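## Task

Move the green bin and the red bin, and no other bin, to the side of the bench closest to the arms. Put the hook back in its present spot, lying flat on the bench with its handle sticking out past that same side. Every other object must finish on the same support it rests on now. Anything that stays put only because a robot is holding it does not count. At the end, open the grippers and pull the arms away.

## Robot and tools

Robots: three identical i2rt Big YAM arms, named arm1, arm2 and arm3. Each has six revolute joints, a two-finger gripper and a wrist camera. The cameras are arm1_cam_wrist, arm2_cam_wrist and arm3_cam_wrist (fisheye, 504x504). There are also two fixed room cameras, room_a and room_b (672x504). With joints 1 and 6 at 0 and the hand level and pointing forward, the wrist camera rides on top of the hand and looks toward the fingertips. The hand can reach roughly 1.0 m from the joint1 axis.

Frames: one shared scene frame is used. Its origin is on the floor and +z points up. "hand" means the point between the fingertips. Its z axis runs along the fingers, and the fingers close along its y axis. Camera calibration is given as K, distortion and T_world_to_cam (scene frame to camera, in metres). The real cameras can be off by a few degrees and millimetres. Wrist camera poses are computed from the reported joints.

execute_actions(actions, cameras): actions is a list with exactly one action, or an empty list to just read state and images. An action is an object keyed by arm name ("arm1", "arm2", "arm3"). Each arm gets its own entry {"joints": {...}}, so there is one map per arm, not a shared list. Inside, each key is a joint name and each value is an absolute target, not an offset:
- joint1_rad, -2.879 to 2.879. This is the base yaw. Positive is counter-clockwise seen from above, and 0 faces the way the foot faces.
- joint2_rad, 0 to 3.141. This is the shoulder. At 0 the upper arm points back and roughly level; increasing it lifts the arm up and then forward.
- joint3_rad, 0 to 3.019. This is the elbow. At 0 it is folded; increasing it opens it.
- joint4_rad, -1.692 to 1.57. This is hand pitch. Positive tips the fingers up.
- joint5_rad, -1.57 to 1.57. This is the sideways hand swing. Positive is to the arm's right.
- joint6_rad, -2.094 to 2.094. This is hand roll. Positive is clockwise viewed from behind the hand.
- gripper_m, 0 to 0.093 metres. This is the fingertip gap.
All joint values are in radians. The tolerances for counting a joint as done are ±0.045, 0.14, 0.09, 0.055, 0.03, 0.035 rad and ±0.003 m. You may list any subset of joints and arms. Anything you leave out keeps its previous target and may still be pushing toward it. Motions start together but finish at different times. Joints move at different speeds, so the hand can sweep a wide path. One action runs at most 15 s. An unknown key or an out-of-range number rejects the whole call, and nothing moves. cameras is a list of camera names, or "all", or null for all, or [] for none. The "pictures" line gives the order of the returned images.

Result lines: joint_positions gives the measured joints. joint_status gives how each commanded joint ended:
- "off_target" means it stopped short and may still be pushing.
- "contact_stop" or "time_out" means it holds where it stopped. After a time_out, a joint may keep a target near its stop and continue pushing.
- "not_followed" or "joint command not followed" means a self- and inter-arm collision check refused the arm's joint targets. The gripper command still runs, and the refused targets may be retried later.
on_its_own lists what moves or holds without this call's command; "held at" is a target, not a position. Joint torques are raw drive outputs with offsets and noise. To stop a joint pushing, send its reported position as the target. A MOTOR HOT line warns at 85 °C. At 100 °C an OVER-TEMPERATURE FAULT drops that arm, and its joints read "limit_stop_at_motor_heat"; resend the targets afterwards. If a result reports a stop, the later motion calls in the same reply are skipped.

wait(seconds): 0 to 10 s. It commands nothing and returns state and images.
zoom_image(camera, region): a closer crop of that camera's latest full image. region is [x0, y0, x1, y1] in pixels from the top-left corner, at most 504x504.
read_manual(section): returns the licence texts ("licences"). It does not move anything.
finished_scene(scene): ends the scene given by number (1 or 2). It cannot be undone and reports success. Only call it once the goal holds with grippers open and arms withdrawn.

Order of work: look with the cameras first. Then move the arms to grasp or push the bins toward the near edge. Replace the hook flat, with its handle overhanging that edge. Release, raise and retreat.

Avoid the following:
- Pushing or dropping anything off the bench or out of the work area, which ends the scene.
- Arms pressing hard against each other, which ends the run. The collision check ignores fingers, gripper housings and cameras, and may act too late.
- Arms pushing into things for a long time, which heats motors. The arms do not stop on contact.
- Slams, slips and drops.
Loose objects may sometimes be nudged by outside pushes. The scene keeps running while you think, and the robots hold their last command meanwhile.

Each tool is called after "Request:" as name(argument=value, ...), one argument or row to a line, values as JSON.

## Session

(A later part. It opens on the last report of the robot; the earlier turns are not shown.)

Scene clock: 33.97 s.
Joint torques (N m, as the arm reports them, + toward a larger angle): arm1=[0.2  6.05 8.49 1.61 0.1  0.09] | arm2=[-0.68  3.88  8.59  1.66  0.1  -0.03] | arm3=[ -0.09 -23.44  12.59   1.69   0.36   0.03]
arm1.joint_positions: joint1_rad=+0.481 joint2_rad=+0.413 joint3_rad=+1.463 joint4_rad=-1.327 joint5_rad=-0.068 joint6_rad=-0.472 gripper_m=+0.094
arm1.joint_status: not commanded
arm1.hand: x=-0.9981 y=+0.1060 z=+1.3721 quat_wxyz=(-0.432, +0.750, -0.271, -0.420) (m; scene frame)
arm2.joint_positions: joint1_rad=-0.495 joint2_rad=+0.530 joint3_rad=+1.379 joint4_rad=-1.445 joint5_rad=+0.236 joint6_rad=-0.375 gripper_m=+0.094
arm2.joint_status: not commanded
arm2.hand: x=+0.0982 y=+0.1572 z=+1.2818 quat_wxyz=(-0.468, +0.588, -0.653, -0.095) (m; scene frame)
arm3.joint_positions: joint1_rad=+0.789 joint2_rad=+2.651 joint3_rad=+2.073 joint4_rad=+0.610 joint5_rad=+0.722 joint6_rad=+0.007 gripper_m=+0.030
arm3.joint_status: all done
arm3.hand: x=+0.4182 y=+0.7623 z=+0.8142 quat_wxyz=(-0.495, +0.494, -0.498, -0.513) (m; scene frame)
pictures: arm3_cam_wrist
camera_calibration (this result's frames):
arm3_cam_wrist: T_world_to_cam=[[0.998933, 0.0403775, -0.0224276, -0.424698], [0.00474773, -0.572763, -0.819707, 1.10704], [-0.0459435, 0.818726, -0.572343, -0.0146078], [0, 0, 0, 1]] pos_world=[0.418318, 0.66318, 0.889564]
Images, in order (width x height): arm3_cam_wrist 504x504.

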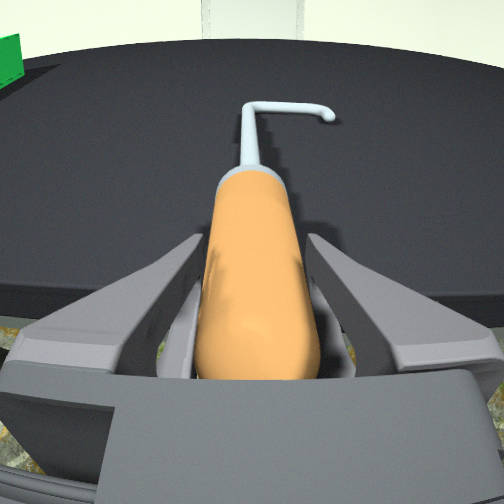

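Request:
execute_actions(
  actions=[
    {"arm3":{"joints":{"joint2_rad":2.73}}},
  ],
  cameras=[],
)

Request:
execute_actions(
  actions=[
    {"arm3":{"joints":{"gripper_m":0.093}}},
  ],
  cameras=["arm3_cam_wrist"],
)

Request:
execute_actions(
  actions=[
    {"arm3":{"joints":{"joint2_rad":2.4,"joint4_rad":0.35}},"arm2":{"joints":{"joint1_rad":-0.785,"joint5_rad":-0.635,"joint6_rad":0,"joint4_rad":0}}},
  ],
  cameras=[],
)

Request:
execute_actions(
  actions=[
    {"arm3":{"joints":{"joint1_rad":0.0,"joint2_rad":1.2,"joint3_rad":1.0}},"arm2":{"joints":{"joint2_rad":1.2}}},
  ],
  cameras=[],
)

Request:
execute_actions(
  actions=[
    {"arm2":{"joints":{"joint2_rad":2.3,"joint3_rad":1.8,"joint4_rad":0.55}}},
  ],
  cameras=["arm2_cam_wrist"],
)

Scene clock: 35.10 s.
Joint torques (N m, as the arm reports them, + toward a larger angle): arm1=[0.19 6.09 8.49 1.61 0.11 0.09] | arm2=[-0.65  4.02  8.6   1.71  0.1  -0.02] | arm3=[  0.79 -21.42  12.45   1.48   0.3    0.07]
arm1.joint_positions: joint1_rad=+0.481 joint2_rad=+0.413 joint3_rad=+1.463 joint4_rad=-1.327 joint5_rad=-0.068 joint6_rad=-0.472 gripper_m=+0.094
arm1.joint_status: not commanded
arm1.hand: x=-0.9981 y=+0.1060 z=+1.3721 quat_wxyz=(-0.432, +0.750, -0.271, -0.420) (m; scene frame)
arm2.joint_positions: joint1_rad=-0.495 joint2_rad=+0.530 joint3_rad=+1.379 joint4_rad=-1.445 joint5_rad=+0.236 joint6_rad=-0.375 gripper_m=+0.094
arm2.joint_status: not commanded
arm2.hand: x=+0.0982 y=+0.1572 z=+1.2818 quat_wxyz=(-0.468, +0.588, -0.653, -0.095) (m; scene frame)
arm3.joint_positions: joint1_rad=+0.789 joint2_rad=+2.671 joint3_rad=+2.075 joint4_rad=+0.616 joint5_rad=+0.723 joint6_rad=+0.000 gripper_m=+0.030
arm3.joint_status: all done
arm3.hand: x=+0.4194 y=+0.7611 z=+0.7988 quat_wxyz=(-0.496, +0.500, -0.497, -0.507) (m; scene frame)
pictures: none
No camera images: the call's "cameras" was empty. Leave "cameras" out to get every camera's image.

Scene clock: 35.80 s.
Joint torques (N m, as the arm reports them, + toward a larger angle): arm1=[0.17 6.1  8.49 1.61 0.11 0.09] | arm2=[-0.64  3.93  8.6   1.72  0.1  -0.02] | arm3=[ -0.07 -21.77  12.15   1.28   0.14   0.07]
arm1.joint_positions: joint1_rad=+0.481 joint2_rad=+0.413 joint3_rad=+1.463 joint4_rad=-1.327 joint5_rad=-0.068 joint6_rad=-0.472 gripper_m=+0.094
arm1.joint_status: not commanded
arm1.hand: x=-0.9981 y=+0.1060 z=+1.3721 quat_wxyz=(-0.432, +0.750, -0.271, -0.420) (m; scene frame)
arm2.joint_positions: joint1_rad=-0.495 joint2_rad=+0.530 joint3_rad=+1.379 joint4_rad=-1.445 joint5_rad=+0.236 joint6_rad=-0.375 gripper_m=+0.094
arm2.joint_status: not commanded
arm2.hand: x=+0.0982 y=+0.1572 z=+1.2818 quat_wxyz=(-0.468, +0.588, -0.653, -0.095) (m; scene frame)
arm3.joint_positions: joint1_rad=+0.789 joint2_rad=+2.671 joint3_rad=+2.075 joint4_rad=+0.616 joint5_rad=+0.727 joint6_rad=+0.000 gripper_m=+0.093
arm3.joint_status: all done
arm3.hand: x=+0.4201 y=+0.7611 z=+0.7988 quat_wxyz=(-0.497, +0.499, -0.498, -0.505) (m; scene frame)
pictures: arm3_cam_wrist
camera_calibration (this result's frames):
arm3_cam_wrist: T_world_to_cam=[[0.999365, 0.034852, -0.00739829, -0.434905], [0.0142052, -0.580196, -0.814353, 1.09121], [-0.0326743, 0.813731, -0.580322, -0.0177558], [0, 0, 0, 1]] pos_world=[0.418548, 0.662722, 0.87511]
Images, in order (width x height): arm3_cam_wrist 504x504.

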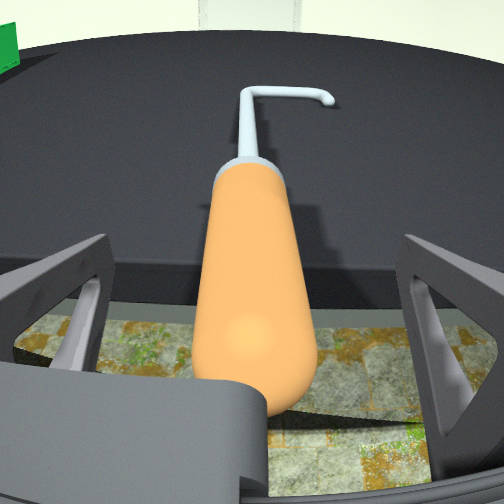

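Scene clock: 37.57 s.
Joint torques (N m, as the arm reports them, + toward a larger angle): arm1=[0.18 6.1  8.5  1.61 0.11 0.09] | arm2=[-1.03  4.78  7.92  1.24  0.15  0.17] | arm3=[  0.37 -21.79  11.     1.3    0.11   0.05]
arm1.joint_positions: joint1_rad=+0.481 joint2_rad=+0.413 joint3_rad=+1.463 joint4_rad=-1.327 joint5_rad=-0.068 joint6_rad=-0.472 gripper_m=+0.094
arm1.joint_status: not commanded
arm1.hand: x=-0.9981 y=+0.1060 z=+1.3721 quat_wxyz=(-0.432, +0.750, -0.271, -0.420) (m; scene frame)
arm2.joint_positions: joint1_rad=-0.781 joint2_rad=+0.530 joint3_rad=+1.379 joint4_rad=-0.015 joint5_rad=-0.630 joint6_rad=-0.014 gripper_m=+0.094
arm2.joint_status: all done
arm2.hand: x=-0.0095 y=+0.1612 z=+1.5747 quat_wxyz=(-0.746, +0.413, -0.172, -0.493) (m; scene frame)
arm3.joint_positions: joint1_rad=+0.789 joint2_rad=+2.350 joint3_rad=+2.106 joint4_rad=+0.358 joint5_rad=+0.727 joint6_rad=+0.000 gripper_m=+0.093
arm3.joint_status: all done
arm3.hand: x=+0.4191 y=+0.7629 z=+1.0507 quat_wxyz=(-0.499, +0.465, -0.496, -0.538) (m; scene frame)
pictures: none
No camera images: the call's "cameras" was empty. Leave "cameras" out to get every camera's image.

Scene clock: 39.30 s.
Joint torques (N m, as the arm reports them, + toward a larger angle): arm1=[0.2  6.1  8.5  1.61 0.11 0.09] | arm2=[-1.13 -6.16 11.92  1.7  -0.05  0.11] | arm3=[ 0.58 -8.37 11.39  1.37 -0.27  0.09]
arm1.joint_positions: joint1_rad=+0.481 joint2_rad=+0.413 joint3_rad=+1.463 joint4_rad=-1.327 joint5_rad=-0.068 joint6_rad=-0.472 gripper_m=+0.094
arm1.joint_status: not commanded
arm1.hand: x=-0.9981 y=+0.1060 z=+1.3721 quat_wxyz=(-0.432, +0.750, -0.271, -0.420) (m; scene frame)
arm2.joint_positions: joint1_rad=-0.781 joint2_rad=+1.196 joint3_rad=+1.369 joint4_rad=-0.008 joint5_rad=-0.632 joint6_rad=-0.013 gripper_m=+0.094
arm2.joint_status: all done
arm2.hand: x=+0.2337 y=+0.4892 z=+1.3585 quat_wxyz=(-0.561, +0.491, -0.439, -0.502) (m; scene frame)
arm3.joint_positions: joint1_rad=-0.003 joint2_rad=+1.183 joint3_rad=+0.993 joint4_rad=+0.353 joint5_rad=+0.733 joint6_rad=+0.000 gripper_m=+0.093
arm3.joint_status: all done
arm3.hand: x=+1.0868 y=+0.5228 z=+1.2409 quat_wxyz=(-0.677, +0.221, -0.626, -0.317) (m; scene frame)
pictures: none
No camera images: the call's "cameras" was empty. Leave "cameras" out to get every camera's image.

Scene clock: 41.37 s.
Joint torques (N m, as the arm reports them, + toward a larger angle): arm1=[0.17 6.09 8.49 1.61 0.11 0.09] | arm2=[ -1.17 -18.54  10.9    2.02  -0.11   0.09] | arm3=[ 1.44 -6.99 11.36  1.42 -0.21  0.07]
arm1.joint_positions: joint1_rad=+0.481 joint2_rad=+0.413 joint3_rad=+1.463 joint4_rad=-1.327 joint5_rad=-0.068 joint6_rad=-0.472 gripper_m=+0.094
arm1.joint_status: not commanded
arm1.hand: x=-0.9981 y=+0.1060 z=+1.3721 quat_wxyz=(-0.432, +0.750, -0.271, -0.420) (m; scene frame)
arm2.joint_positions: joint1_rad=-0.781 joint2_rad=+2.300 joint3_rad=+1.765 joint4_rad=+0.536 joint5_rad=-0.632 joint6_rad=-0.013 gripper_m=+0.094
arm2.joint_status: all done
arm2.hand: x=+0.4330 y=+0.7576 z=+0.9237 quat_wxyz=(-0.506, +0.501, -0.497, -0.495) (m; scene frame)
arm3.joint_positions: joint1_rad=-0.003 joint2_rad=+1.183 joint3_rad=+0.993 joint4_rad=+0.353 joint5_rad=+0.733 joint6_rad=+0.000 gripper_m=+0.093
arm3.joint_status: not commanded
arm3.hand: x=+1.0868 y=+0.5228 z=+1.2409 quat_wxyz=(-0.677, +0.221, -0.626, -0.317) (m; scene frame)
pictures: arm2_cam_wrist
camera_calibration (this result's frames):
arm2_cam_wrist: T_world_to_cam=[[0.999935, 0.00751022, 0.00857662, -0.442617], [0.0113515, -0.586577, -0.809814, 1.18897], [-0.00105103, 0.809859, -0.586624, 0.0487436], [0, 0, 0, 1]] pos_world=[0.429142, 0.661269, 0.995233]
Images, in order (width x height): arm2_cam_wrist 504x504.

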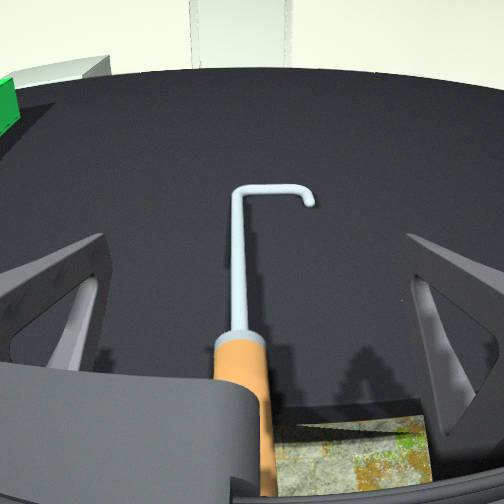

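Request:
execute_actions(
  actions=[
    {"arm2":{"joints":{"joint1_rad":-0.778,"joint2_rad":2.49,"joint3_rad":1.8,"joint4_rad":0.73}}},
  ],
  cameras=["arm2_cam_wrist"],
)

Scene clock: 42.87 s.
Joint torques (N m, as the arm reports them, + toward a larger angle): arm1=[0.17 6.08 8.49 1.61 0.11 0.09] | arm2=[ -0.48 -20.45   9.14   2.16  -0.12   0.09] | arm3=[ 0.02 -7.76 11.53  1.43 -0.24  0.11]
arm1.joint_positions: joint1_rad=+0.481 joint2_rad=+0.413 joint3_rad=+1.463 joint4_rad=-1.327 joint5_rad=-0.068 joint6_rad=-0.472 gripper_m=+0.094
arm1.joint_status: not commanded
arm1.hand: x=-0.9981 y=+0.1060 z=+1.3721 quat_wxyz=(-0.432, +0.750, -0.271, -0.420) (m; scene frame)
arm2.joint_positions: joint1_rad=-0.781 joint2_rad=+2.510 joint3_rad=+1.775 joint4_rad=+0.713 joint5_rad=-0.632 joint6_rad=-0.013 gripper_m=+0.094
arm2.joint_status: all done
arm2.hand: x=+0.4315 y=+0.7557 z=+0.7891 quat_wxyz=(-0.497, +0.503, -0.506, -0.494) (m; scene frame)
arm3.joint_positions: joint1_rad=-0.003 joint2_rad=+1.183 joint3_rad=+0.993 joint4_rad=+0.353 joint5_rad=+0.733 joint6_rad=+0.000 gripper_m=+0.093
arm3.joint_status: not commanded
arm3.hand: x=+1.0868 y=+0.5228 z=+1.2409 quat_wxyz=(-0.677, +0.221, -0.626, -0.317) (m; scene frame)
pictures: arm2_cam_wrist
camera_calibration (this result's frames):
arm2_cam_wrist: T_world_to_cam=[[0.999956, 0.00753563, -0.00566345, -0.42881], [0.0000124391, -0.60185, -0.798609, 1.08644], [-0.00942657, 0.798573, -0.601824, -0.00450315], [0, 0, 0, 1]] pos_world=[0.428735, 0.6607, 0.862499]
Images, in order (width x height): arm2_cam_wrist 504x504.

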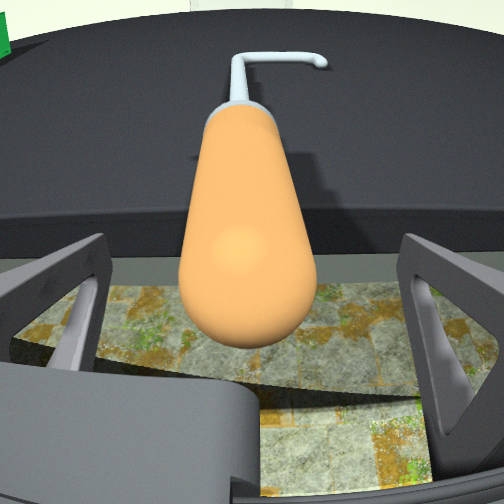

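Request:
execute_actions(
  actions=[
    {"arm2":{"joints":{"joint1_rad":-0.765,"joint3_rad":1.85,"joint4_rad":0.71}}},
  ],
  cameras=["arm2_cam_wrist"],
)

Scene clock: 43.80 s.
Joint torques (N m, as the arm reports them, + toward a larger angle): arm1=[0.17 6.06 8.5  1.61 0.11 0.09] | arm2=[ -0.31 -20.31  10.45   1.36  -0.1    0.09] | arm3=[ 0.89 -7.86 11.34  1.41 -0.24  0.03]
arm1.joint_positions: joint1_rad=+0.481 joint2_rad=+0.413 joint3_rad=+1.463 joint4_rad=-1.327 joint5_rad=-0.068 joint6_rad=-0.472 gripper_m=+0.094
arm1.joint_status: not commanded
arm1.hand: x=-0.9981 y=+0.1060 z=+1.3721 quat_wxyz=(-0.432, +0.750, -0.271, -0.420) (m; scene frame)
arm2.joint_positions: joint1_rad=-0.770 joint2_rad=+2.509 joint3_rad=+1.811 joint4_rad=+0.713 joint5_rad=-0.632 joint6_rad=-0.013 gripper_m=+0.094
arm2.joint_status: all done
arm2.hand: x=+0.4285 y=+0.7679 z=+0.8079 quat_wxyz=(-0.508, +0.503, -0.490, -0.499) (m; scene frame)
arm3.joint_positions: joint1_rad=-0.003 joint2_rad=+1.183 joint3_rad=+0.993 joint4_rad=+0.353 joint5_rad=+0.733 joint6_rad=+0.000 gripper_m=+0.093
arm3.joint_status: not commanded
arm3.hand: x=+1.0868 y=+0.5228 z=+1.2409 quat_wxyz=(-0.677, +0.221, -0.626, -0.317) (m; scene frame)
pictures: arm2_cam_wrist
camera_calibration (this result's frames):
arm2_cam_wrist: T_world_to_cam=[[0.999692, 0.0184369, 0.0166271, -0.452073], [0.0242239, -0.577639, -0.815933, 1.0938], [-0.00543885, 0.816084, -0.577907, -0.0374083], [0, 0, 0, 1]] pos_world=[0.425234, 0.670687, 0.87837]
Images, in order (width x height): arm2_cam_wrist 504x504.

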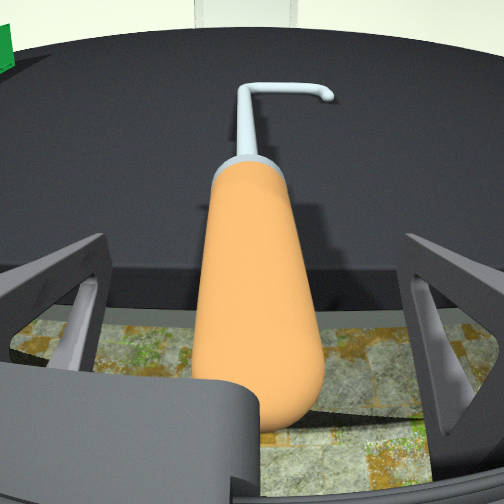

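Request:
execute_actions(
  actions=[
    {"arm2":{"joints":{"joint4_rad":0.69,"gripper_m":0}}},
  ],
  cameras=[],
)

Request:
execute_actions(
  actions=[
    {"arm2":{"joints":{"joint2_rad":2.42,"joint4_rad":0.655,"joint6_rad":0.7}}},
  ],
  cameras=[],
)

Request:
execute_actions(
  actions=[
    {"arm2":{"joints":{"joint2_rad":2.36,"joint4_rad":0.61,"joint6_rad":1.57}}},
  ],
  cameras=["arm2_cam_wrist"],
)

Request:
execute_actions(
  actions=[
    {"arm2":{"joints":{"joint2_rad":2.05,"joint3_rad":1.75,"joint4_rad":0.5}}},
  ],
  cameras=[],
)

Request:
execute_actions(
  actions=[
    {"arm2":{"joints":{"joint1_rad":-0.44,"joint5_rad":-0.32}}},
  ],
  cameras=[],
)

Request:
execute_actions(
  actions=[
    {"arm2":{"joints":{"joint1_rad":-0.11,"joint5_rad":0}}},
  ],
  cameras=[],
)

Request:
execute_actions(
  actions=[
    {"arm2":{"joints":{"joint2_rad":2.15,"joint3_rad":1.79,"joint4_rad":0.66}}},
  ],
  cameras=["arm2_cam_wrist","room_a"],
)

Scene clock: 45.10 s.
Joint torques (N m, as the arm reports them, + toward a larger angle): arm1=[0.17 6.06 8.5  1.62 0.11 0.09] | arm2=[ -0.27 -20.16  10.45   1.24  -0.06   0.09] | arm3=[ 0.37 -7.88 11.18  1.39 -0.16  0.14]
arm1.joint_positions: joint1_rad=+0.481 joint2_rad=+0.413 joint3_rad=+1.463 joint4_rad=-1.327 joint5_rad=-0.068 joint6_rad=-0.472 gripper_m=+0.094
arm1.joint_status: not commanded
arm1.hand: x=-0.9981 y=+0.1060 z=+1.3721 quat_wxyz=(-0.432, +0.750, -0.271, -0.420) (m; scene frame)
arm2.joint_positions: joint1_rad=-0.770 joint2_rad=+2.509 joint3_rad=+1.811 joint4_rad=+0.696 joint5_rad=-0.634 joint6_rad=-0.013 gripper_m=+0.031
arm2.joint_status: gripper_m off_target (ended at +0.031, target +0.000); the others done
arm2.hand: x=+0.4283 y=+0.7679 z=+0.8043 quat_wxyz=(-0.501, +0.505, -0.495, -0.498) (m; scene frame)
arm3.joint_positions: joint1_rad=-0.003 joint2_rad=+1.183 joint3_rad=+0.993 joint4_rad=+0.353 joint5_rad=+0.733 joint6_rad=+0.000 gripper_m=+0.093
arm3.joint_status: not commanded
arm3.hand: x=+1.0868 y=+0.5228 z=+1.2409 quat_wxyz=(-0.677, +0.221, -0.626, -0.317) (m; scene frame)
pictures: none
No camera images: the call's "cameras" was empty. Leave "cameras" out to get every camera's image.

Scene clock: 46.77 s.
Joint torques (N m, as the arm reports them, + toward a larger angle): arm1=[0.21 6.08 8.49 1.62 0.11 0.09] | arm2=[ -0.29 -21.8   10.73   1.8   -0.12   0.21] | arm3=[ 0.74 -7.43 11.33  1.45 -0.27  0.08]
arm1.joint_positions: joint1_rad=+0.481 joint2_rad=+0.413 joint3_rad=+1.463 joint4_rad=-1.327 joint5_rad=-0.068 joint6_rad=-0.472 gripper_m=+0.094
arm1.joint_status: not commanded
arm1.hand: x=-0.9981 y=+0.1060 z=+1.3721 quat_wxyz=(-0.432, +0.750, -0.271, -0.420) (m; scene frame)
arm2.joint_positions: joint1_rad=-0.770 joint2_rad=+2.459 joint3_rad=+1.811 joint4_rad=+0.648 joint5_rad=-0.632 joint6_rad=+0.672 gripper_m=+0.031
arm2.joint_status: all done
arm2.hand: x=+0.4304 y=+0.7703 z=+0.8364 quat_wxyz=(-0.306, +0.309, -0.636, -0.638) (m; scene frame)
arm3.joint_positions: joint1_rad=-0.003 joint2_rad=+1.183 joint3_rad=+0.993 joint4_rad=+0.353 joint5_rad=+0.733 joint6_rad=+0.000 gripper_m=+0.093
arm3.joint_status: not commanded
arm3.hand: x=+1.0868 y=+0.5228 z=+1.2409 quat_wxyz=(-0.677, +0.221, -0.626, -0.317) (m; scene frame)
pictures: none
No camera images: the call's "cameras" was empty. Leave "cameras" out to get every camera's image.

Scene clock: 48.57 s.
Joint torques (N m, as the arm reports them, + toward a larger angle): arm1=[0.17 6.08 8.49 1.62 0.11 0.09] | arm2=[ -0.31 -22.46  10.96   2.13  -0.13   0.03] | arm3=[ 0.65 -7.61 11.22  1.34 -0.25  0.12]
arm1.joint_positions: joint1_rad=+0.481 joint2_rad=+0.413 joint3_rad=+1.463 joint4_rad=-1.327 joint5_rad=-0.068 joint6_rad=-0.472 gripper_m=+0.094
arm1.joint_status: not commanded
arm1.hand: x=-0.9981 y=+0.1060 z=+1.3721 quat_wxyz=(-0.432, +0.750, -0.271, -0.420) (m; scene frame)
arm2.joint_positions: joint1_rad=-0.769 joint2_rad=+2.411 joint3_rad=+1.811 joint4_rad=+0.595 joint5_rad=-0.631 joint6_rad=+1.553 gripper_m=+0.031
arm2.joint_status: all done
arm2.hand: x=+0.4306 y=+0.7717 z=+0.8662 quat_wxyz=(-0.004, +0.007, -0.708, -0.706) (m; scene frame)
arm3.joint_positions: joint1_rad=-0.003 joint2_rad=+1.183 joint3_rad=+0.993 joint4_rad=+0.353 joint5_rad=+0.733 joint6_rad=+0.000 gripper_m=+0.093
arm3.joint_status: not commanded
arm3.hand: x=+1.0868 y=+0.5228 z=+1.2409 quat_wxyz=(-0.677, +0.221, -0.626, -0.317) (m; scene frame)
pictures: arm2_cam_wrist
camera_calibration (this result's frames):
arm2_cam_wrist: T_world_to_cam=[[0.009673, 0.0106911, -0.999896, 0.857639], [-0.805616, -0.59227, -0.0141262, 0.81766], [-0.592359, 0.805669, 0.0028839, -0.249141], [0, 0, 0, 1]] pos_world=[0.502842, 0.675832, 0.869818]
Images, in order (width x height): arm2_cam_wrist 504x504.

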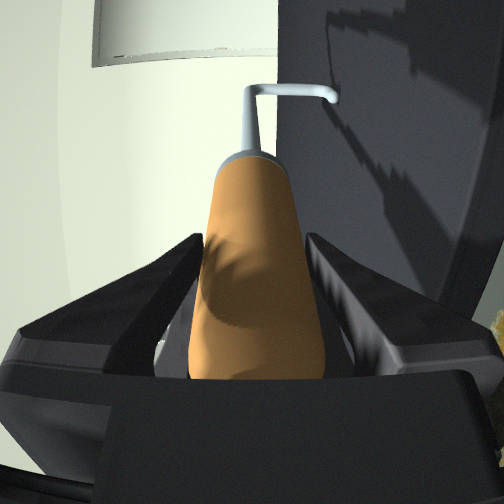

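Scene clock: 50.13 s.
Joint torques (N m, as the arm reports them, + toward a larger angle): arm1=[0.19 6.08 8.5  1.62 0.11 0.09] | arm2=[ -0.56 -20.59  11.95   2.69  -0.01   0.01] | arm3=[ 1.18 -7.79 11.31  1.11 -0.21  0.11]
arm1.joint_positions: joint1_rad=+0.481 joint2_rad=+0.413 joint3_rad=+1.463 joint4_rad=-1.327 joint5_rad=-0.068 joint6_rad=-0.472 gripper_m=+0.094
arm1.joint_status: not commanded
arm1.hand: x=-0.9981 y=+0.1060 z=+1.3721 quat_wxyz=(-0.432, +0.750, -0.271, -0.420) (m; scene frame)
arm2.joint_positions: joint1_rad=-0.768 joint2_rad=+2.101 joint3_rad=+1.707 joint4_rad=+0.470 joint5_rad=-0.634 joint6_rad=+1.555 gripper_m=+0.031
arm2.joint_status: all done
arm2.hand: x=+0.4058 y=+0.7391 z=+1.0430 quat_wxyz=(-0.019, +0.024, -0.684, -0.729) (m; scene frame)
arm3.joint_positions: joint1_rad=-0.003 joint2_rad=+1.183 joint3_rad=+0.993 joint4_rad=+0.353 joint5_rad=+0.733 joint6_rad=+0.000 gripper_m=+0.093
arm3.joint_status: not commanded
arm3.hand: x=+1.0868 y=+0.5228 z=+1.2409 quat_wxyz=(-0.677, +0.221, -0.626, -0.317) (m; scene frame)
pictures: none
No camera images: the call's "cameras" was empty. Leave "cameras" out to get every camera's image.

Scene clock: 52.10 s.
Joint torques (N m, as the arm reports them, + toward a larger angle): arm1=[0.19 6.07 8.5  1.62 0.11 0.09] | arm2=[ -0.26 -20.92  12.08   2.78  -0.03   0.01] | arm3=[ 0.1  -8.65 11.37  1.45 -0.18  0.07]
arm1.joint_positions: joint1_rad=+0.481 joint2_rad=+0.413 joint3_rad=+1.463 joint4_rad=-1.327 joint5_rad=-0.068 joint6_rad=-0.472 gripper_m=+0.094
arm1.joint_status: not commanded
arm1.hand: x=-0.9981 y=+0.1060 z=+1.3721 quat_wxyz=(-0.432, +0.750, -0.271, -0.420) (m; scene frame)
arm2.joint_positions: joint1_rad=-0.438 joint2_rad=+2.101 joint3_rad=+1.707 joint4_rad=+0.470 joint5_rad=-0.319 joint6_rad=+1.555 gripper_m=+0.031
arm2.joint_status: all done
arm2.hand: x=+0.1982 y=+0.8411 z=+1.0448 quat_wxyz=(-0.006, +0.022, -0.680, -0.733) (m; scene frame)
arm3.joint_positions: joint1_rad=-0.003 joint2_rad=+1.183 joint3_rad=+0.993 joint4_rad=+0.353 joint5_rad=+0.733 joint6_rad=+0.000 gripper_m=+0.093
arm3.joint_status: not commanded
arm3.hand: x=+1.0868 y=+0.5228 z=+1.2409 quat_wxyz=(-0.677, +0.221, -0.626, -0.317) (m; scene frame)
pictures: none
No camera images: the call's "cameras" was empty. Leave "cameras" out to get every camera's image.

Scene clock: 54.07 s.
Joint torques (N m, as the arm reports them, + toward a larger angle): arm1=[0.18 6.09 8.5  1.61 0.11 0.09] | arm2=[ -0.82 -20.7   12.16   2.79  -0.04   0.01] | arm3=[ 0.66 -8.79 11.53  1.29 -0.23  0.07]
arm1.joint_positions: joint1_rad=+0.481 joint2_rad=+0.413 joint3_rad=+1.463 joint4_rad=-1.327 joint5_rad=-0.068 joint6_rad=-0.472 gripper_m=+0.094
arm1.joint_status: not commanded
arm1.hand: x=-0.9981 y=+0.1060 z=+1.3721 quat_wxyz=(-0.432, +0.750, -0.271, -0.420) (m; scene frame)
arm2.joint_positions: joint1_rad=-0.107 joint2_rad=+2.101 joint3_rad=+1.707 joint4_rad=+0.470 joint5_rad=+0.001 joint6_rad=+1.555 gripper_m=+0.031
arm2.joint_status: all done
arm2.hand: x=-0.0318 y=+0.8712 z=+1.0452 quat_wxyz=(+0.006, +0.017, -0.679, -0.734) (m; scene frame)
arm3.joint_positions: joint1_rad=-0.003 joint2_rad=+1.183 joint3_rad=+0.993 joint4_rad=+0.353 joint5_rad=+0.733 joint6_rad=+0.000 gripper_m=+0.093
arm3.joint_status: not commanded
arm3.hand: x=+1.0868 y=+0.5228 z=+1.2409 quat_wxyz=(-0.677, +0.221, -0.626, -0.317) (m; scene frame)
pictures: none
No camera images: the call's "cameras" was empty. Leave "cameras" out to get every camera's image.

Scene clock: 56.03 s.
Joint torques (N m, as the arm reports them, + toward a larger angle): arm1=[0.21 6.08 8.5  1.61 0.11 0.09] | arm2=[ -0.9  -22.5   14.23   3.8   -0.05   0.01] | arm3=[ 0.39 -8.19 11.36  1.18 -0.15  0.13]
arm1.joint_positions: joint1_rad=+0.481 joint2_rad=+0.413 joint3_rad=+1.463 joint4_rad=-1.327 joint5_rad=-0.068 joint6_rad=-0.472 gripper_m=+0.094
arm1.joint_status: not commanded
arm1.hand: x=-0.9981 y=+0.1060 z=+1.3721 quat_wxyz=(-0.432, +0.750, -0.271, -0.420) (m; scene frame)
arm2.joint_positions: joint1_rad=-0.107 joint2_rad=+2.216 joint3_rad=+1.717 joint4_rad=+0.604 joint5_rad=+0.001 joint6_rad=+1.555 gripper_m=+0.031
arm2.joint_status: joint4_rad time_out (moved +0.134 of +0.190); the others done
arm2.on_its_own: joint4_rad reads +0.604 and still pushes toward +0.660 since a time_out
arm2.hand: x=-0.0322 y=+0.8851 z=+0.9856 quat_wxyz=(+0.006, +0.017, -0.668, -0.744) (m; scene frame)
arm3.joint_positions: joint1_rad=-0.003 joint2_rad=+1.183 joint3_rad=+0.993 joint4_rad=+0.353 joint5_rad=+0.733 joint6_rad=+0.000 gripper_m=+0.093
arm3.joint_status: not commanded
arm3.hand: x=+1.0868 y=+0.5228 z=+1.2409 quat_wxyz=(-0.677, +0.221, -0.626, -0.317) (m; scene frame)
pictures: arm2_cam_wrist, room_a
camera_calibration (this result's frames):
arm2_cam_wrist: T_world_to_cam=[[0.00655366, 0.119801, -0.992776, 0.876614], [-0.788438, -0.610043, -0.0788202, 0.593648], [-0.615079, 0.783259, 0.0904576, -0.682238], [0, 0, 0, 1]] pos_world=[0.0426799, 0.791501, 0.978787]
Images, in order (width x height): arm2_cam_wrist 504x504, room_a 672x504.

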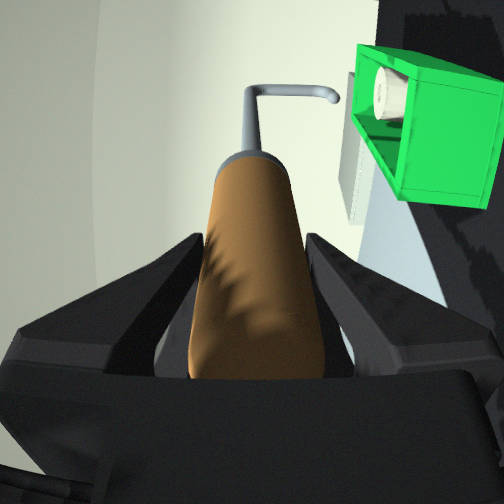

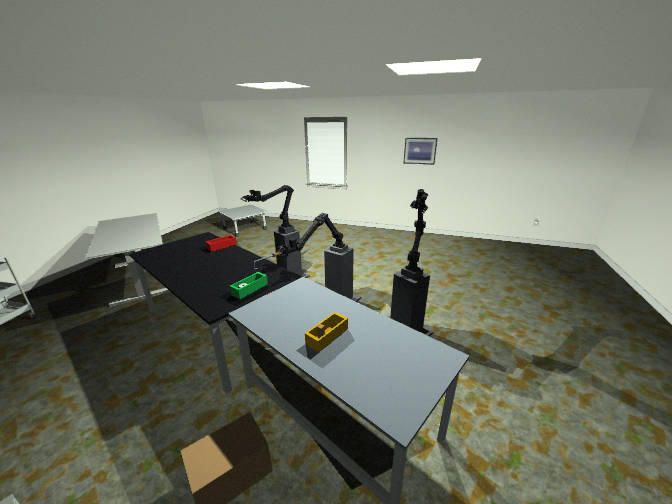

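Request:
execute_actions(
  actions=[
    {"arm2":{"joints":{"joint1_rad":-0.09}}},
  ],
  cameras=[],
)

Request:
execute_actions(
  actions=[
    {"arm2":{"joints":{"joint4_rad":0.385}}},
  ],
  cameras=["arm2_cam_wrist","room_a"],
)

Request:
zoom_image(
  camera="room_a",
  region=[210, 230, 330, 320],
)

Scene clock: 57.10 s.
Joint torques (N m, as the arm reports them, + toward a larger angle): arm1=[0.2  6.11 8.5  1.62 0.11 0.09] | arm2=[ -0.59 -22.38  14.22   3.81  -0.04   0.01] | arm3=[ 0.3  -7.81 11.35  1.29 -0.29  0.11]
arm1.joint_positions: joint1_rad=+0.481 joint2_rad=+0.413 joint3_rad=+1.463 joint4_rad=-1.327 joint5_rad=-0.068 joint6_rad=-0.472 gripper_m=+0.094
arm1.joint_status: not commanded
arm1.hand: x=-0.9981 y=+0.1060 z=+1.3721 quat_wxyz=(-0.432, +0.750, -0.271, -0.420) (m; scene frame)
arm2.joint_positions: joint1_rad=-0.094 joint2_rad=+2.216 joint3_rad=+1.717 joint4_rad=+0.604 joint5_rad=+0.001 joint6_rad=+1.555 gripper_m=+0.031
arm2.joint_status: all done
arm2.on_its_own: joint4_rad reads +0.604 and still pushes toward +0.660 since a time_out
arm2.hand: x=-0.0444 y=+0.8846 z=+0.9856 quat_wxyz=(+0.011, +0.021, -0.668, -0.743) (m; scene frame)
arm3.joint_positions: joint1_rad=-0.003 joint2_rad=+1.183 joint3_rad=+0.993 joint4_rad=+0.353 joint5_rad=+0.733 joint6_rad=+0.000 gripper_m=+0.093
arm3.joint_status: not commanded
arm3.hand: x=+1.0868 y=+0.5228 z=+1.2409 quat_wxyz=(-0.677, +0.221, -0.626, -0.317) (m; scene frame)
pictures: none
No camera images: the call's "cameras" was empty. Leave "cameras" out to get every camera's image.

Scene clock: 58.07 s.
Joint torques (N m, as the arm reports them, + toward a larger angle): arm1=[0.18 6.07 8.49 1.62 0.11 0.09] | arm2=[ -0.21 -22.36  14.3    2.58  -0.03   0.01] | arm3=[ 0.67 -7.71 11.72  1.3  -0.22  0.02]
arm1.joint_positions: joint1_rad=+0.481 joint2_rad=+0.413 joint3_rad=+1.463 joint4_rad=-1.327 joint5_rad=-0.068 joint6_rad=-0.472 gripper_m=+0.094
arm1.joint_status: not commanded
arm1.hand: x=-0.9981 y=+0.1060 z=+1.3721 quat_wxyz=(-0.432, +0.750, -0.271, -0.420) (m; scene frame)
arm2.joint_positions: joint1_rad=-0.094 joint2_rad=+2.212 joint3_rad=+1.717 joint4_rad=+0.360 joint5_rad=+0.001 joint6_rad=+1.555 gripper_m=+0.031
arm2.joint_status: all done
arm2.hand: x=-0.0443 y=+0.8834 z=+0.9289 quat_wxyz=(+0.010, +0.024, -0.752, -0.658) (m; scene frame)
arm3.joint_positions: joint1_rad=-0.003 joint2_rad=+1.183 joint3_rad=+0.993 joint4_rad=+0.353 joint5_rad=+0.733 joint6_rad=+0.000 gripper_m=+0.093
arm3.joint_status: not commanded
arm3.hand: x=+1.0868 y=+0.5228 z=+1.2409 quat_wxyz=(-0.677, +0.221, -0.626, -0.317) (m; scene frame)
pictures: arm2_cam_wrist, room_a
camera_calibration (this result's frames):
arm2_cam_wrist: T_world_to_cam=[[0.0165223, -0.119215, -0.992731, 1.03211], [-0.780047, -0.622662, 0.0617915, 0.459612], [-0.625503, 0.773356, -0.103281, -0.494959], [0, 0, 0, 1]] pos_world=[0.031868, 0.792005, 0.945088]
Images, in order (width x height): arm2_cam_wrist 504x504, room_a 672x504.

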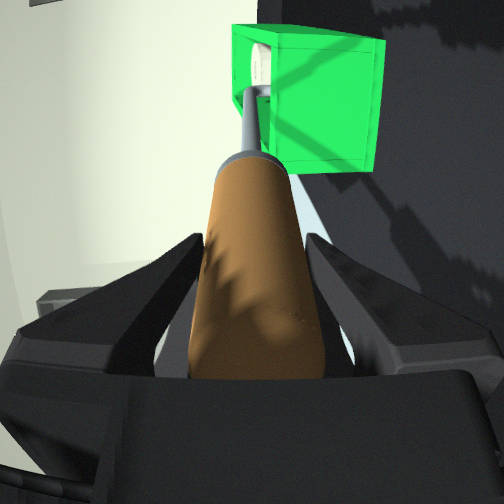

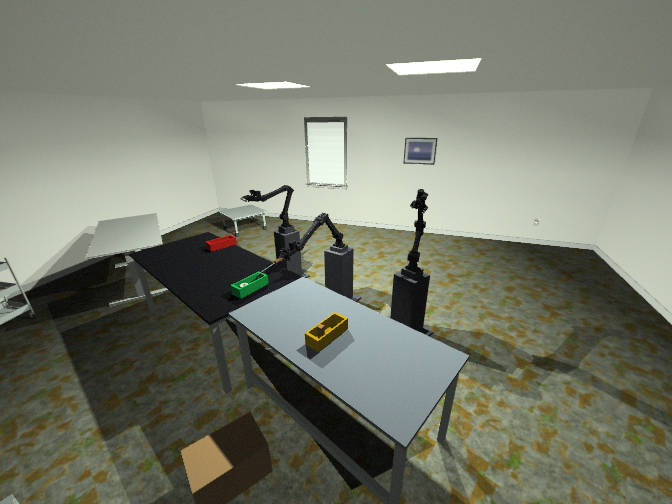

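Region (210, 230, 330, 320) of room_a's 672x504 image, scaled by 4.200, with more detail than that image has; it fills the top 378 rows of this view, and the rest is white.

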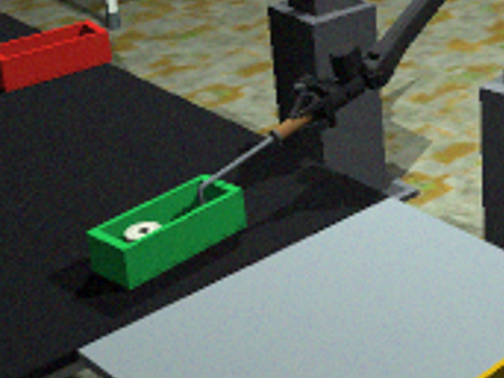

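Same pull sequence.

Request:
execute_actions(
  actions=[
    {"arm2":{"joints":{"joint2_rad":2.075,"joint3_rad":1.535,"joint4_rad":0.47}}},
  ],
  cameras=[],
)

Request:
execute_actions(
  actions=[
    {"arm2":{"joints":{"joint2_rad":1.97,"joint3_rad":1.345,"joint4_rad":0.56}}},
  ],
  cameras=["arm2_cam_wrist"],
)

Request:
execute_actions(
  actions=[
    {"arm2":{"joints":{"joint2_rad":1.875,"joint3_rad":1.175,"joint4_rad":0.635}}},
  ],
  cameras=[],
)

Request:
execute_actions(
  actions=[
    {"arm2":{"joints":{"joint2_rad":1.78,"joint3_rad":1.01,"joint4_rad":0.705}}},
  ],
  cameras=[],
)

Request:
execute_actions(
  actions=[
    {"arm2":{"joints":{"joint2_rad":1.645,"joint3_rad":0.80,"joint4_rad":0.78}}},
  ],
  cameras=["arm2_cam_wrist"],
)

Scene clock: 59.57 s.
Joint torques (N m, as the arm reports them, + toward a larger angle): arm1=[0.19 6.1  8.51 1.61 0.11 0.09] | arm2=[ -0.35 -19.41   9.24   2.86  -0.02  -0.02] | arm3=[ 0.11 -7.48 11.45  1.33 -0.26  0.08]
arm1.joint_positions: joint1_rad=+0.481 joint2_rad=+0.413 joint3_rad=+1.463 joint4_rad=-1.327 joint5_rad=-0.068 joint6_rad=-0.472 gripper_m=+0.094
arm1.joint_status: not commanded
arm1.hand: x=-0.9981 y=+0.1060 z=+1.3721 quat_wxyz=(-0.432, +0.750, -0.271, -0.420) (m; scene frame)
arm2.joint_positions: joint1_rad=-0.094 joint2_rad=+2.115 joint3_rad=+1.518 joint4_rad=+0.440 joint5_rad=+0.001 joint6_rad=+1.558 gripper_m=+0.031
arm2.joint_status: all done
arm2.hand: x=-0.0419 y=+0.8359 z=+0.9168 quat_wxyz=(+0.011, +0.023, -0.759, -0.650) (m; scene frame)
arm3.joint_positions: joint1_rad=-0.003 joint2_rad=+1.183 joint3_rad=+0.993 joint4_rad=+0.353 joint5_rad=+0.733 joint6_rad=+0.000 gripper_m=+0.093
arm3.joint_status: not commanded
arm3.hand: x=+1.0868 y=+0.5228 z=+1.2409 quat_wxyz=(-0.677, +0.221, -0.626, -0.317) (m; scene frame)
pictures: none
No camera images: the call's "cameras" was empty. Leave "cameras" out to get every camera's image.

Scene clock: 60.43 s.
Joint torques (N m, as the arm reports them, + toward a larger angle): arm1=[0.18 6.1  8.5  1.62 0.11 0.09] | arm2=[ -0.29 -17.68   8.75   3.13  -0.02  -0.02] | arm3=[ 0.59 -7.83 11.33  1.33 -0.25  0.08]
arm1.joint_positions: joint1_rad=+0.481 joint2_rad=+0.413 joint3_rad=+1.463 joint4_rad=-1.327 joint5_rad=-0.068 joint6_rad=-0.472 gripper_m=+0.094
arm1.joint_status: not commanded
arm1.hand: x=-0.9981 y=+0.1060 z=+1.3721 quat_wxyz=(-0.432, +0.750, -0.271, -0.420) (m; scene frame)
arm2.joint_positions: joint1_rad=-0.094 joint2_rad=+2.010 joint3_rad=+1.330 joint4_rad=+0.522 joint5_rad=+0.001 joint6_rad=+1.558 gripper_m=+0.031
arm2.joint_status: all done
arm2.hand: x=-0.0395 y=+0.7851 z=+0.9154 quat_wxyz=(+0.011, +0.023, -0.760, -0.649) (m; scene frame)
arm3.joint_positions: joint1_rad=-0.003 joint2_rad=+1.183 joint3_rad=+0.993 joint4_rad=+0.353 joint5_rad=+0.733 joint6_rad=+0.000 gripper_m=+0.093
arm3.joint_status: not commanded
arm3.hand: x=+1.0868 y=+0.5228 z=+1.2409 quat_wxyz=(-0.677, +0.221, -0.626, -0.317) (m; scene frame)
pictures: arm2_cam_wrist
camera_calibration (this result's frames):
arm2_cam_wrist: T_world_to_cam=[[0.0153691, -0.142742, -0.989641, 1.0225], [-0.780192, -0.620731, 0.0774157, 0.387117], [-0.625351, 0.77092, -0.120907, -0.399248], [0, 0, 0, 1]] pos_world=[0.0366401, 0.694038, 0.933667]
Images, in order (width x height): arm2_cam_wrist 504x504.

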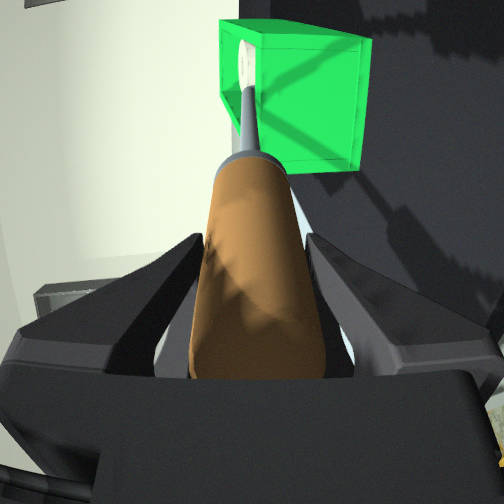

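Scene clock: 61.27 s.
Joint torques (N m, as the arm reports them, + toward a larger angle): arm1=[0.18 6.11 8.49 1.62 0.11 0.09] | arm2=[ -0.35 -15.85   8.45   3.25  -0.02  -0.02] | arm3=[-0.26 -8.7  11.21  1.24 -0.24  0.06]
arm1.joint_positions: joint1_rad=+0.481 joint2_rad=+0.413 joint3_rad=+1.463 joint4_rad=-1.327 joint5_rad=-0.068 joint6_rad=-0.472 gripper_m=+0.094
arm1.joint_status: not commanded
arm1.hand: x=-0.9981 y=+0.1060 z=+1.3721 quat_wxyz=(-0.432, +0.750, -0.271, -0.420) (m; scene frame)
arm2.joint_positions: joint1_rad=-0.094 joint2_rad=+1.913 joint3_rad=+1.158 joint4_rad=+0.594 joint5_rad=+0.001 joint6_rad=+1.558 gripper_m=+0.031
arm2.joint_status: all done
arm2.hand: x=-0.0370 y=+0.7350 z=+0.9139 quat_wxyz=(+0.011, +0.023, -0.761, -0.649) (m; scene frame)
arm3.joint_positions: joint1_rad=-0.003 joint2_rad=+1.183 joint3_rad=+0.993 joint4_rad=+0.353 joint5_rad=+0.733 joint6_rad=+0.000 gripper_m=+0.093
arm3.joint_status: not commanded
arm3.hand: x=+1.0868 y=+0.5228 z=+1.2409 quat_wxyz=(-0.677, +0.221, -0.626, -0.317) (m; scene frame)
pictures: none
No camera images: the call's "cameras" was empty. Leave "cameras" out to get every camera's image.

Scene clock: 62.07 s.
Joint torques (N m, as the arm reports them, + toward a larger angle): arm1=[0.19 6.08 8.5  1.62 0.11 0.09] | arm2=[ -0.36 -14.07   8.21   3.29  -0.03  -0.01] | arm3=[ 0.6  -7.47 11.52  1.37 -0.19  0.07]
arm1.joint_positions: joint1_rad=+0.481 joint2_rad=+0.413 joint3_rad=+1.463 joint4_rad=-1.327 joint5_rad=-0.068 joint6_rad=-0.472 gripper_m=+0.094
arm1.joint_status: not commanded
arm1.hand: x=-0.9981 y=+0.1060 z=+1.3721 quat_wxyz=(-0.432, +0.750, -0.271, -0.420) (m; scene frame)
arm2.joint_positions: joint1_rad=-0.094 joint2_rad=+1.815 joint3_rad=+0.992 joint4_rad=+0.663 joint5_rad=+0.001 joint6_rad=+1.558 gripper_m=+0.031
arm2.joint_status: all done
arm2.hand: x=-0.0345 y=+0.6830 z=+0.9123 quat_wxyz=(+0.011, +0.023, -0.761, -0.649) (m; scene frame)
arm3.joint_positions: joint1_rad=-0.003 joint2_rad=+1.183 joint3_rad=+0.993 joint4_rad=+0.353 joint5_rad=+0.733 joint6_rad=+0.000 gripper_m=+0.093
arm3.joint_status: not commanded
arm3.hand: x=+1.0868 y=+0.5228 z=+1.2409 quat_wxyz=(-0.677, +0.221, -0.626, -0.317) (m; scene frame)
pictures: none
No camera images: the call's "cameras" was empty. Leave "cameras" out to get every camera's image.

Scene clock: 62.93 s.
Joint torques (N m, as the arm reports them, + toward a larger angle): arm1=[0.17 6.08 8.49 1.61 0.11 0.09] | arm2=[ -0.33 -11.72   7.96   3.48  -0.02  -0.02] | arm3=[ 1.1  -8.23 11.42  1.16 -0.2   0.07]
arm1.joint_positions: joint1_rad=+0.481 joint2_rad=+0.413 joint3_rad=+1.463 joint4_rad=-1.327 joint5_rad=-0.068 joint6_rad=-0.472 gripper_m=+0.094
arm1.joint_status: not commanded
arm1.hand: x=-0.9981 y=+0.1060 z=+1.3721 quat_wxyz=(-0.432, +0.750, -0.271, -0.420) (m; scene frame)
arm2.joint_positions: joint1_rad=-0.094 joint2_rad=+1.677 joint3_rad=+0.780 joint4_rad=+0.733 joint5_rad=+0.001 joint6_rad=+1.558 gripper_m=+0.031
arm2.joint_status: all done
arm2.hand: x=-0.0310 y=+0.6115 z=+0.9112 quat_wxyz=(+0.010, +0.023, -0.762, -0.647) (m; scene frame)
arm3.joint_positions: joint1_rad=-0.003 joint2_rad=+1.183 joint3_rad=+0.993 joint4_rad=+0.353 joint5_rad=+0.733 joint6_rad=+0.000 gripper_m=+0.093
arm3.joint_status: not commanded
arm3.hand: x=+1.0868 y=+0.5228 z=+1.2409 quat_wxyz=(-0.677, +0.221, -0.626, -0.317) (m; scene frame)
pictures: arm2_cam_wrist
camera_calibration (this result's frames):
arm2_cam_wrist: T_world_to_cam=[[0.0156243, -0.148019, -0.988861, 0.996013], [-0.780216, -0.620305, 0.0805239, 0.283176], [-0.625315, 0.770267, -0.125179, -0.256378], [0, 0, 0, 1]] pos_world=[0.0450593, 0.520564, 0.930023]
Images, in order (width x height): arm2_cam_wrist 504x504.

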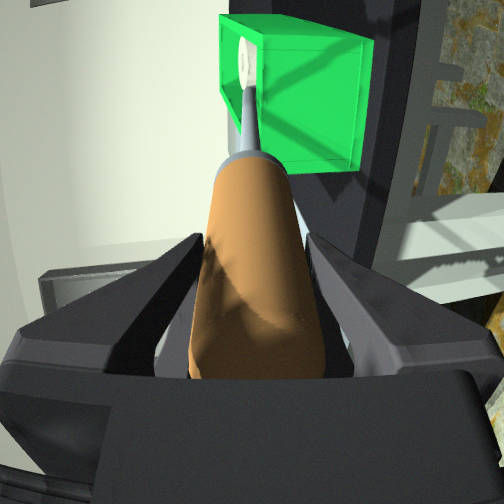

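Request:
execute_actions(
  actions=[
    {"arm2":{"joints":{"joint2_rad":1.59,"joint3_rad":0.715,"joint4_rad":0.805}}},
  ],
  cameras=["arm2_cam_wrist","room_b"],
)

Scene clock: 64.80 s.
Joint torques (N m, as the arm reports them, + toward a larger angle): arm1=[0.17 6.07 8.5  1.62 0.11 0.09] | arm2=[ -0.33 -10.88   7.68   3.33  -0.03  -0.01] | arm3=[ 0.24 -8.1  11.28  1.2  -0.2   0.07]
arm1.joint_positions: joint1_rad=+0.481 joint2_rad=+0.413 joint3_rad=+1.463 joint4_rad=-1.327 joint5_rad=-0.068 joint6_rad=-0.472 gripper_m=+0.094
arm1.joint_status: not commanded
arm1.hand: x=-0.9981 y=+0.1060 z=+1.3721 quat_wxyz=(-0.432, +0.750, -0.271, -0.420) (m; scene frame)
arm2.joint_positions: joint1_rad=-0.094 joint2_rad=+1.622 joint3_rad=+0.696 joint4_rad=+0.762 joint5_rad=+0.001 joint6_rad=+1.558 gripper_m=+0.031
arm2.joint_status: all done
arm2.hand: x=-0.0296 y=+0.5825 z=+0.9096 quat_wxyz=(+0.010, +0.023, -0.762, -0.647) (m; scene frame)
arm3.joint_positions: joint1_rad=-0.003 joint2_rad=+1.183 joint3_rad=+0.993 joint4_rad=+0.353 joint5_rad=+0.733 joint6_rad=+0.000 gripper_m=+0.093
arm3.joint_status: not commanded
arm3.hand: x=+1.0868 y=+0.5228 z=+1.2409 quat_wxyz=(-0.677, +0.221, -0.626, -0.317) (m; scene frame)
pictures: arm2_cam_wrist, room_b
camera_calibration (this result's frames):
arm2_cam_wrist: T_world_to_cam=[[0.0156425, -0.148396, -0.988804, 0.990289], [-0.780218, -0.620274, 0.0807458, 0.266174], [-0.625312, 0.77022, -0.125484, -0.233026], [0, 0, 0, 1]] pos_world=[0.0464691, 0.491538, 0.928468]
Images, in order (width x height): arm2_cam_wrist 504x504, room_b 672x504.

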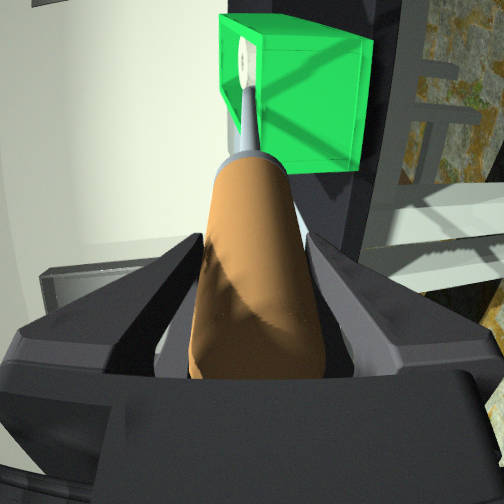

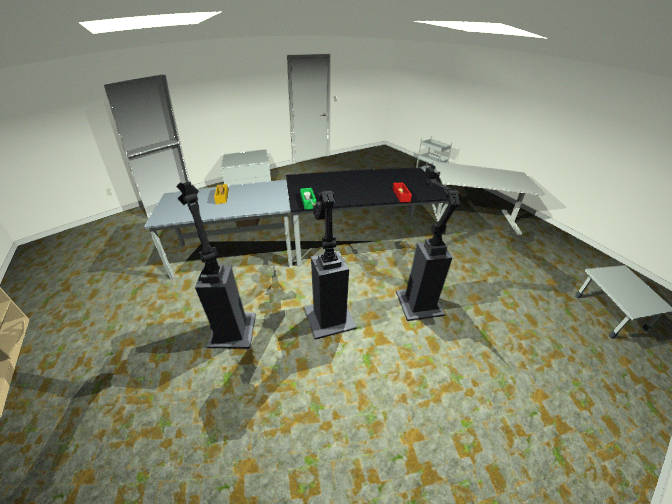

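At the edge. Unhook.

Request:
execute_actions(
  actions=[
    {"arm2":{"joints":{"joint3_rad":0.83,"joint4_rad":1.05}}},
  ],
  cameras=["arm2_cam_wrist"],
)

Scene clock: 66.03 s.
Joint torques (N m, as the arm reports them, + toward a larger angle): arm1=[0.2  6.07 8.5  1.61 0.11 0.09] | arm2=[ -0.39 -11.65  10.6    3.44  -0.05  -0.01] | arm3=[ 0.85 -8.23 11.32  1.32 -0.2   0.07]
arm1.joint_positions: joint1_rad=+0.481 joint2_rad=+0.413 joint3_rad=+1.463 joint4_rad=-1.327 joint5_rad=-0.068 joint6_rad=-0.472 gripper_m=+0.094
arm1.joint_status: not commanded
arm1.hand: x=-0.9981 y=+0.1060 z=+1.3721 quat_wxyz=(-0.432, +0.750, -0.271, -0.420) (m; scene frame)
arm2.joint_positions: joint1_rad=-0.094 joint2_rad=+1.625 joint3_rad=+0.780 joint4_rad=+1.002 joint5_rad=+0.001 joint6_rad=+1.558 gripper_m=+0.031
arm2.joint_status: all done
arm2.hand: x=-0.0310 y=+0.6077 z=+1.0075 quat_wxyz=(+0.013, +0.020, -0.649, -0.761) (m; scene frame)
arm3.joint_positions: joint1_rad=-0.003 joint2_rad=+1.183 joint3_rad=+0.993 joint4_rad=+0.353 joint5_rad=+0.733 joint6_rad=+0.000 gripper_m=+0.093
arm3.joint_status: not commanded
arm3.hand: x=+1.0868 y=+0.5228 z=+1.2409 quat_wxyz=(-0.677, +0.221, -0.626, -0.317) (m; scene frame)
pictures: arm2_cam_wrist
camera_calibration (this result's frames):
arm2_cam_wrist: T_world_to_cam=[[0.000143496, 0.171023, -0.985267, 0.892654], [-0.780209, -0.616284, -0.107089, 0.459668], [-0.625519, 0.768729, 0.133345, -0.500833], [0, 0, 0, 1]] pos_world=[0.0452282, 0.515627, 0.995511]
Images, in order (width x height): arm2_cam_wrist 504x504.

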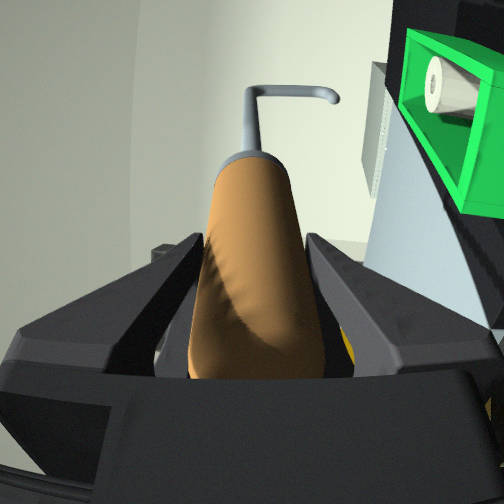

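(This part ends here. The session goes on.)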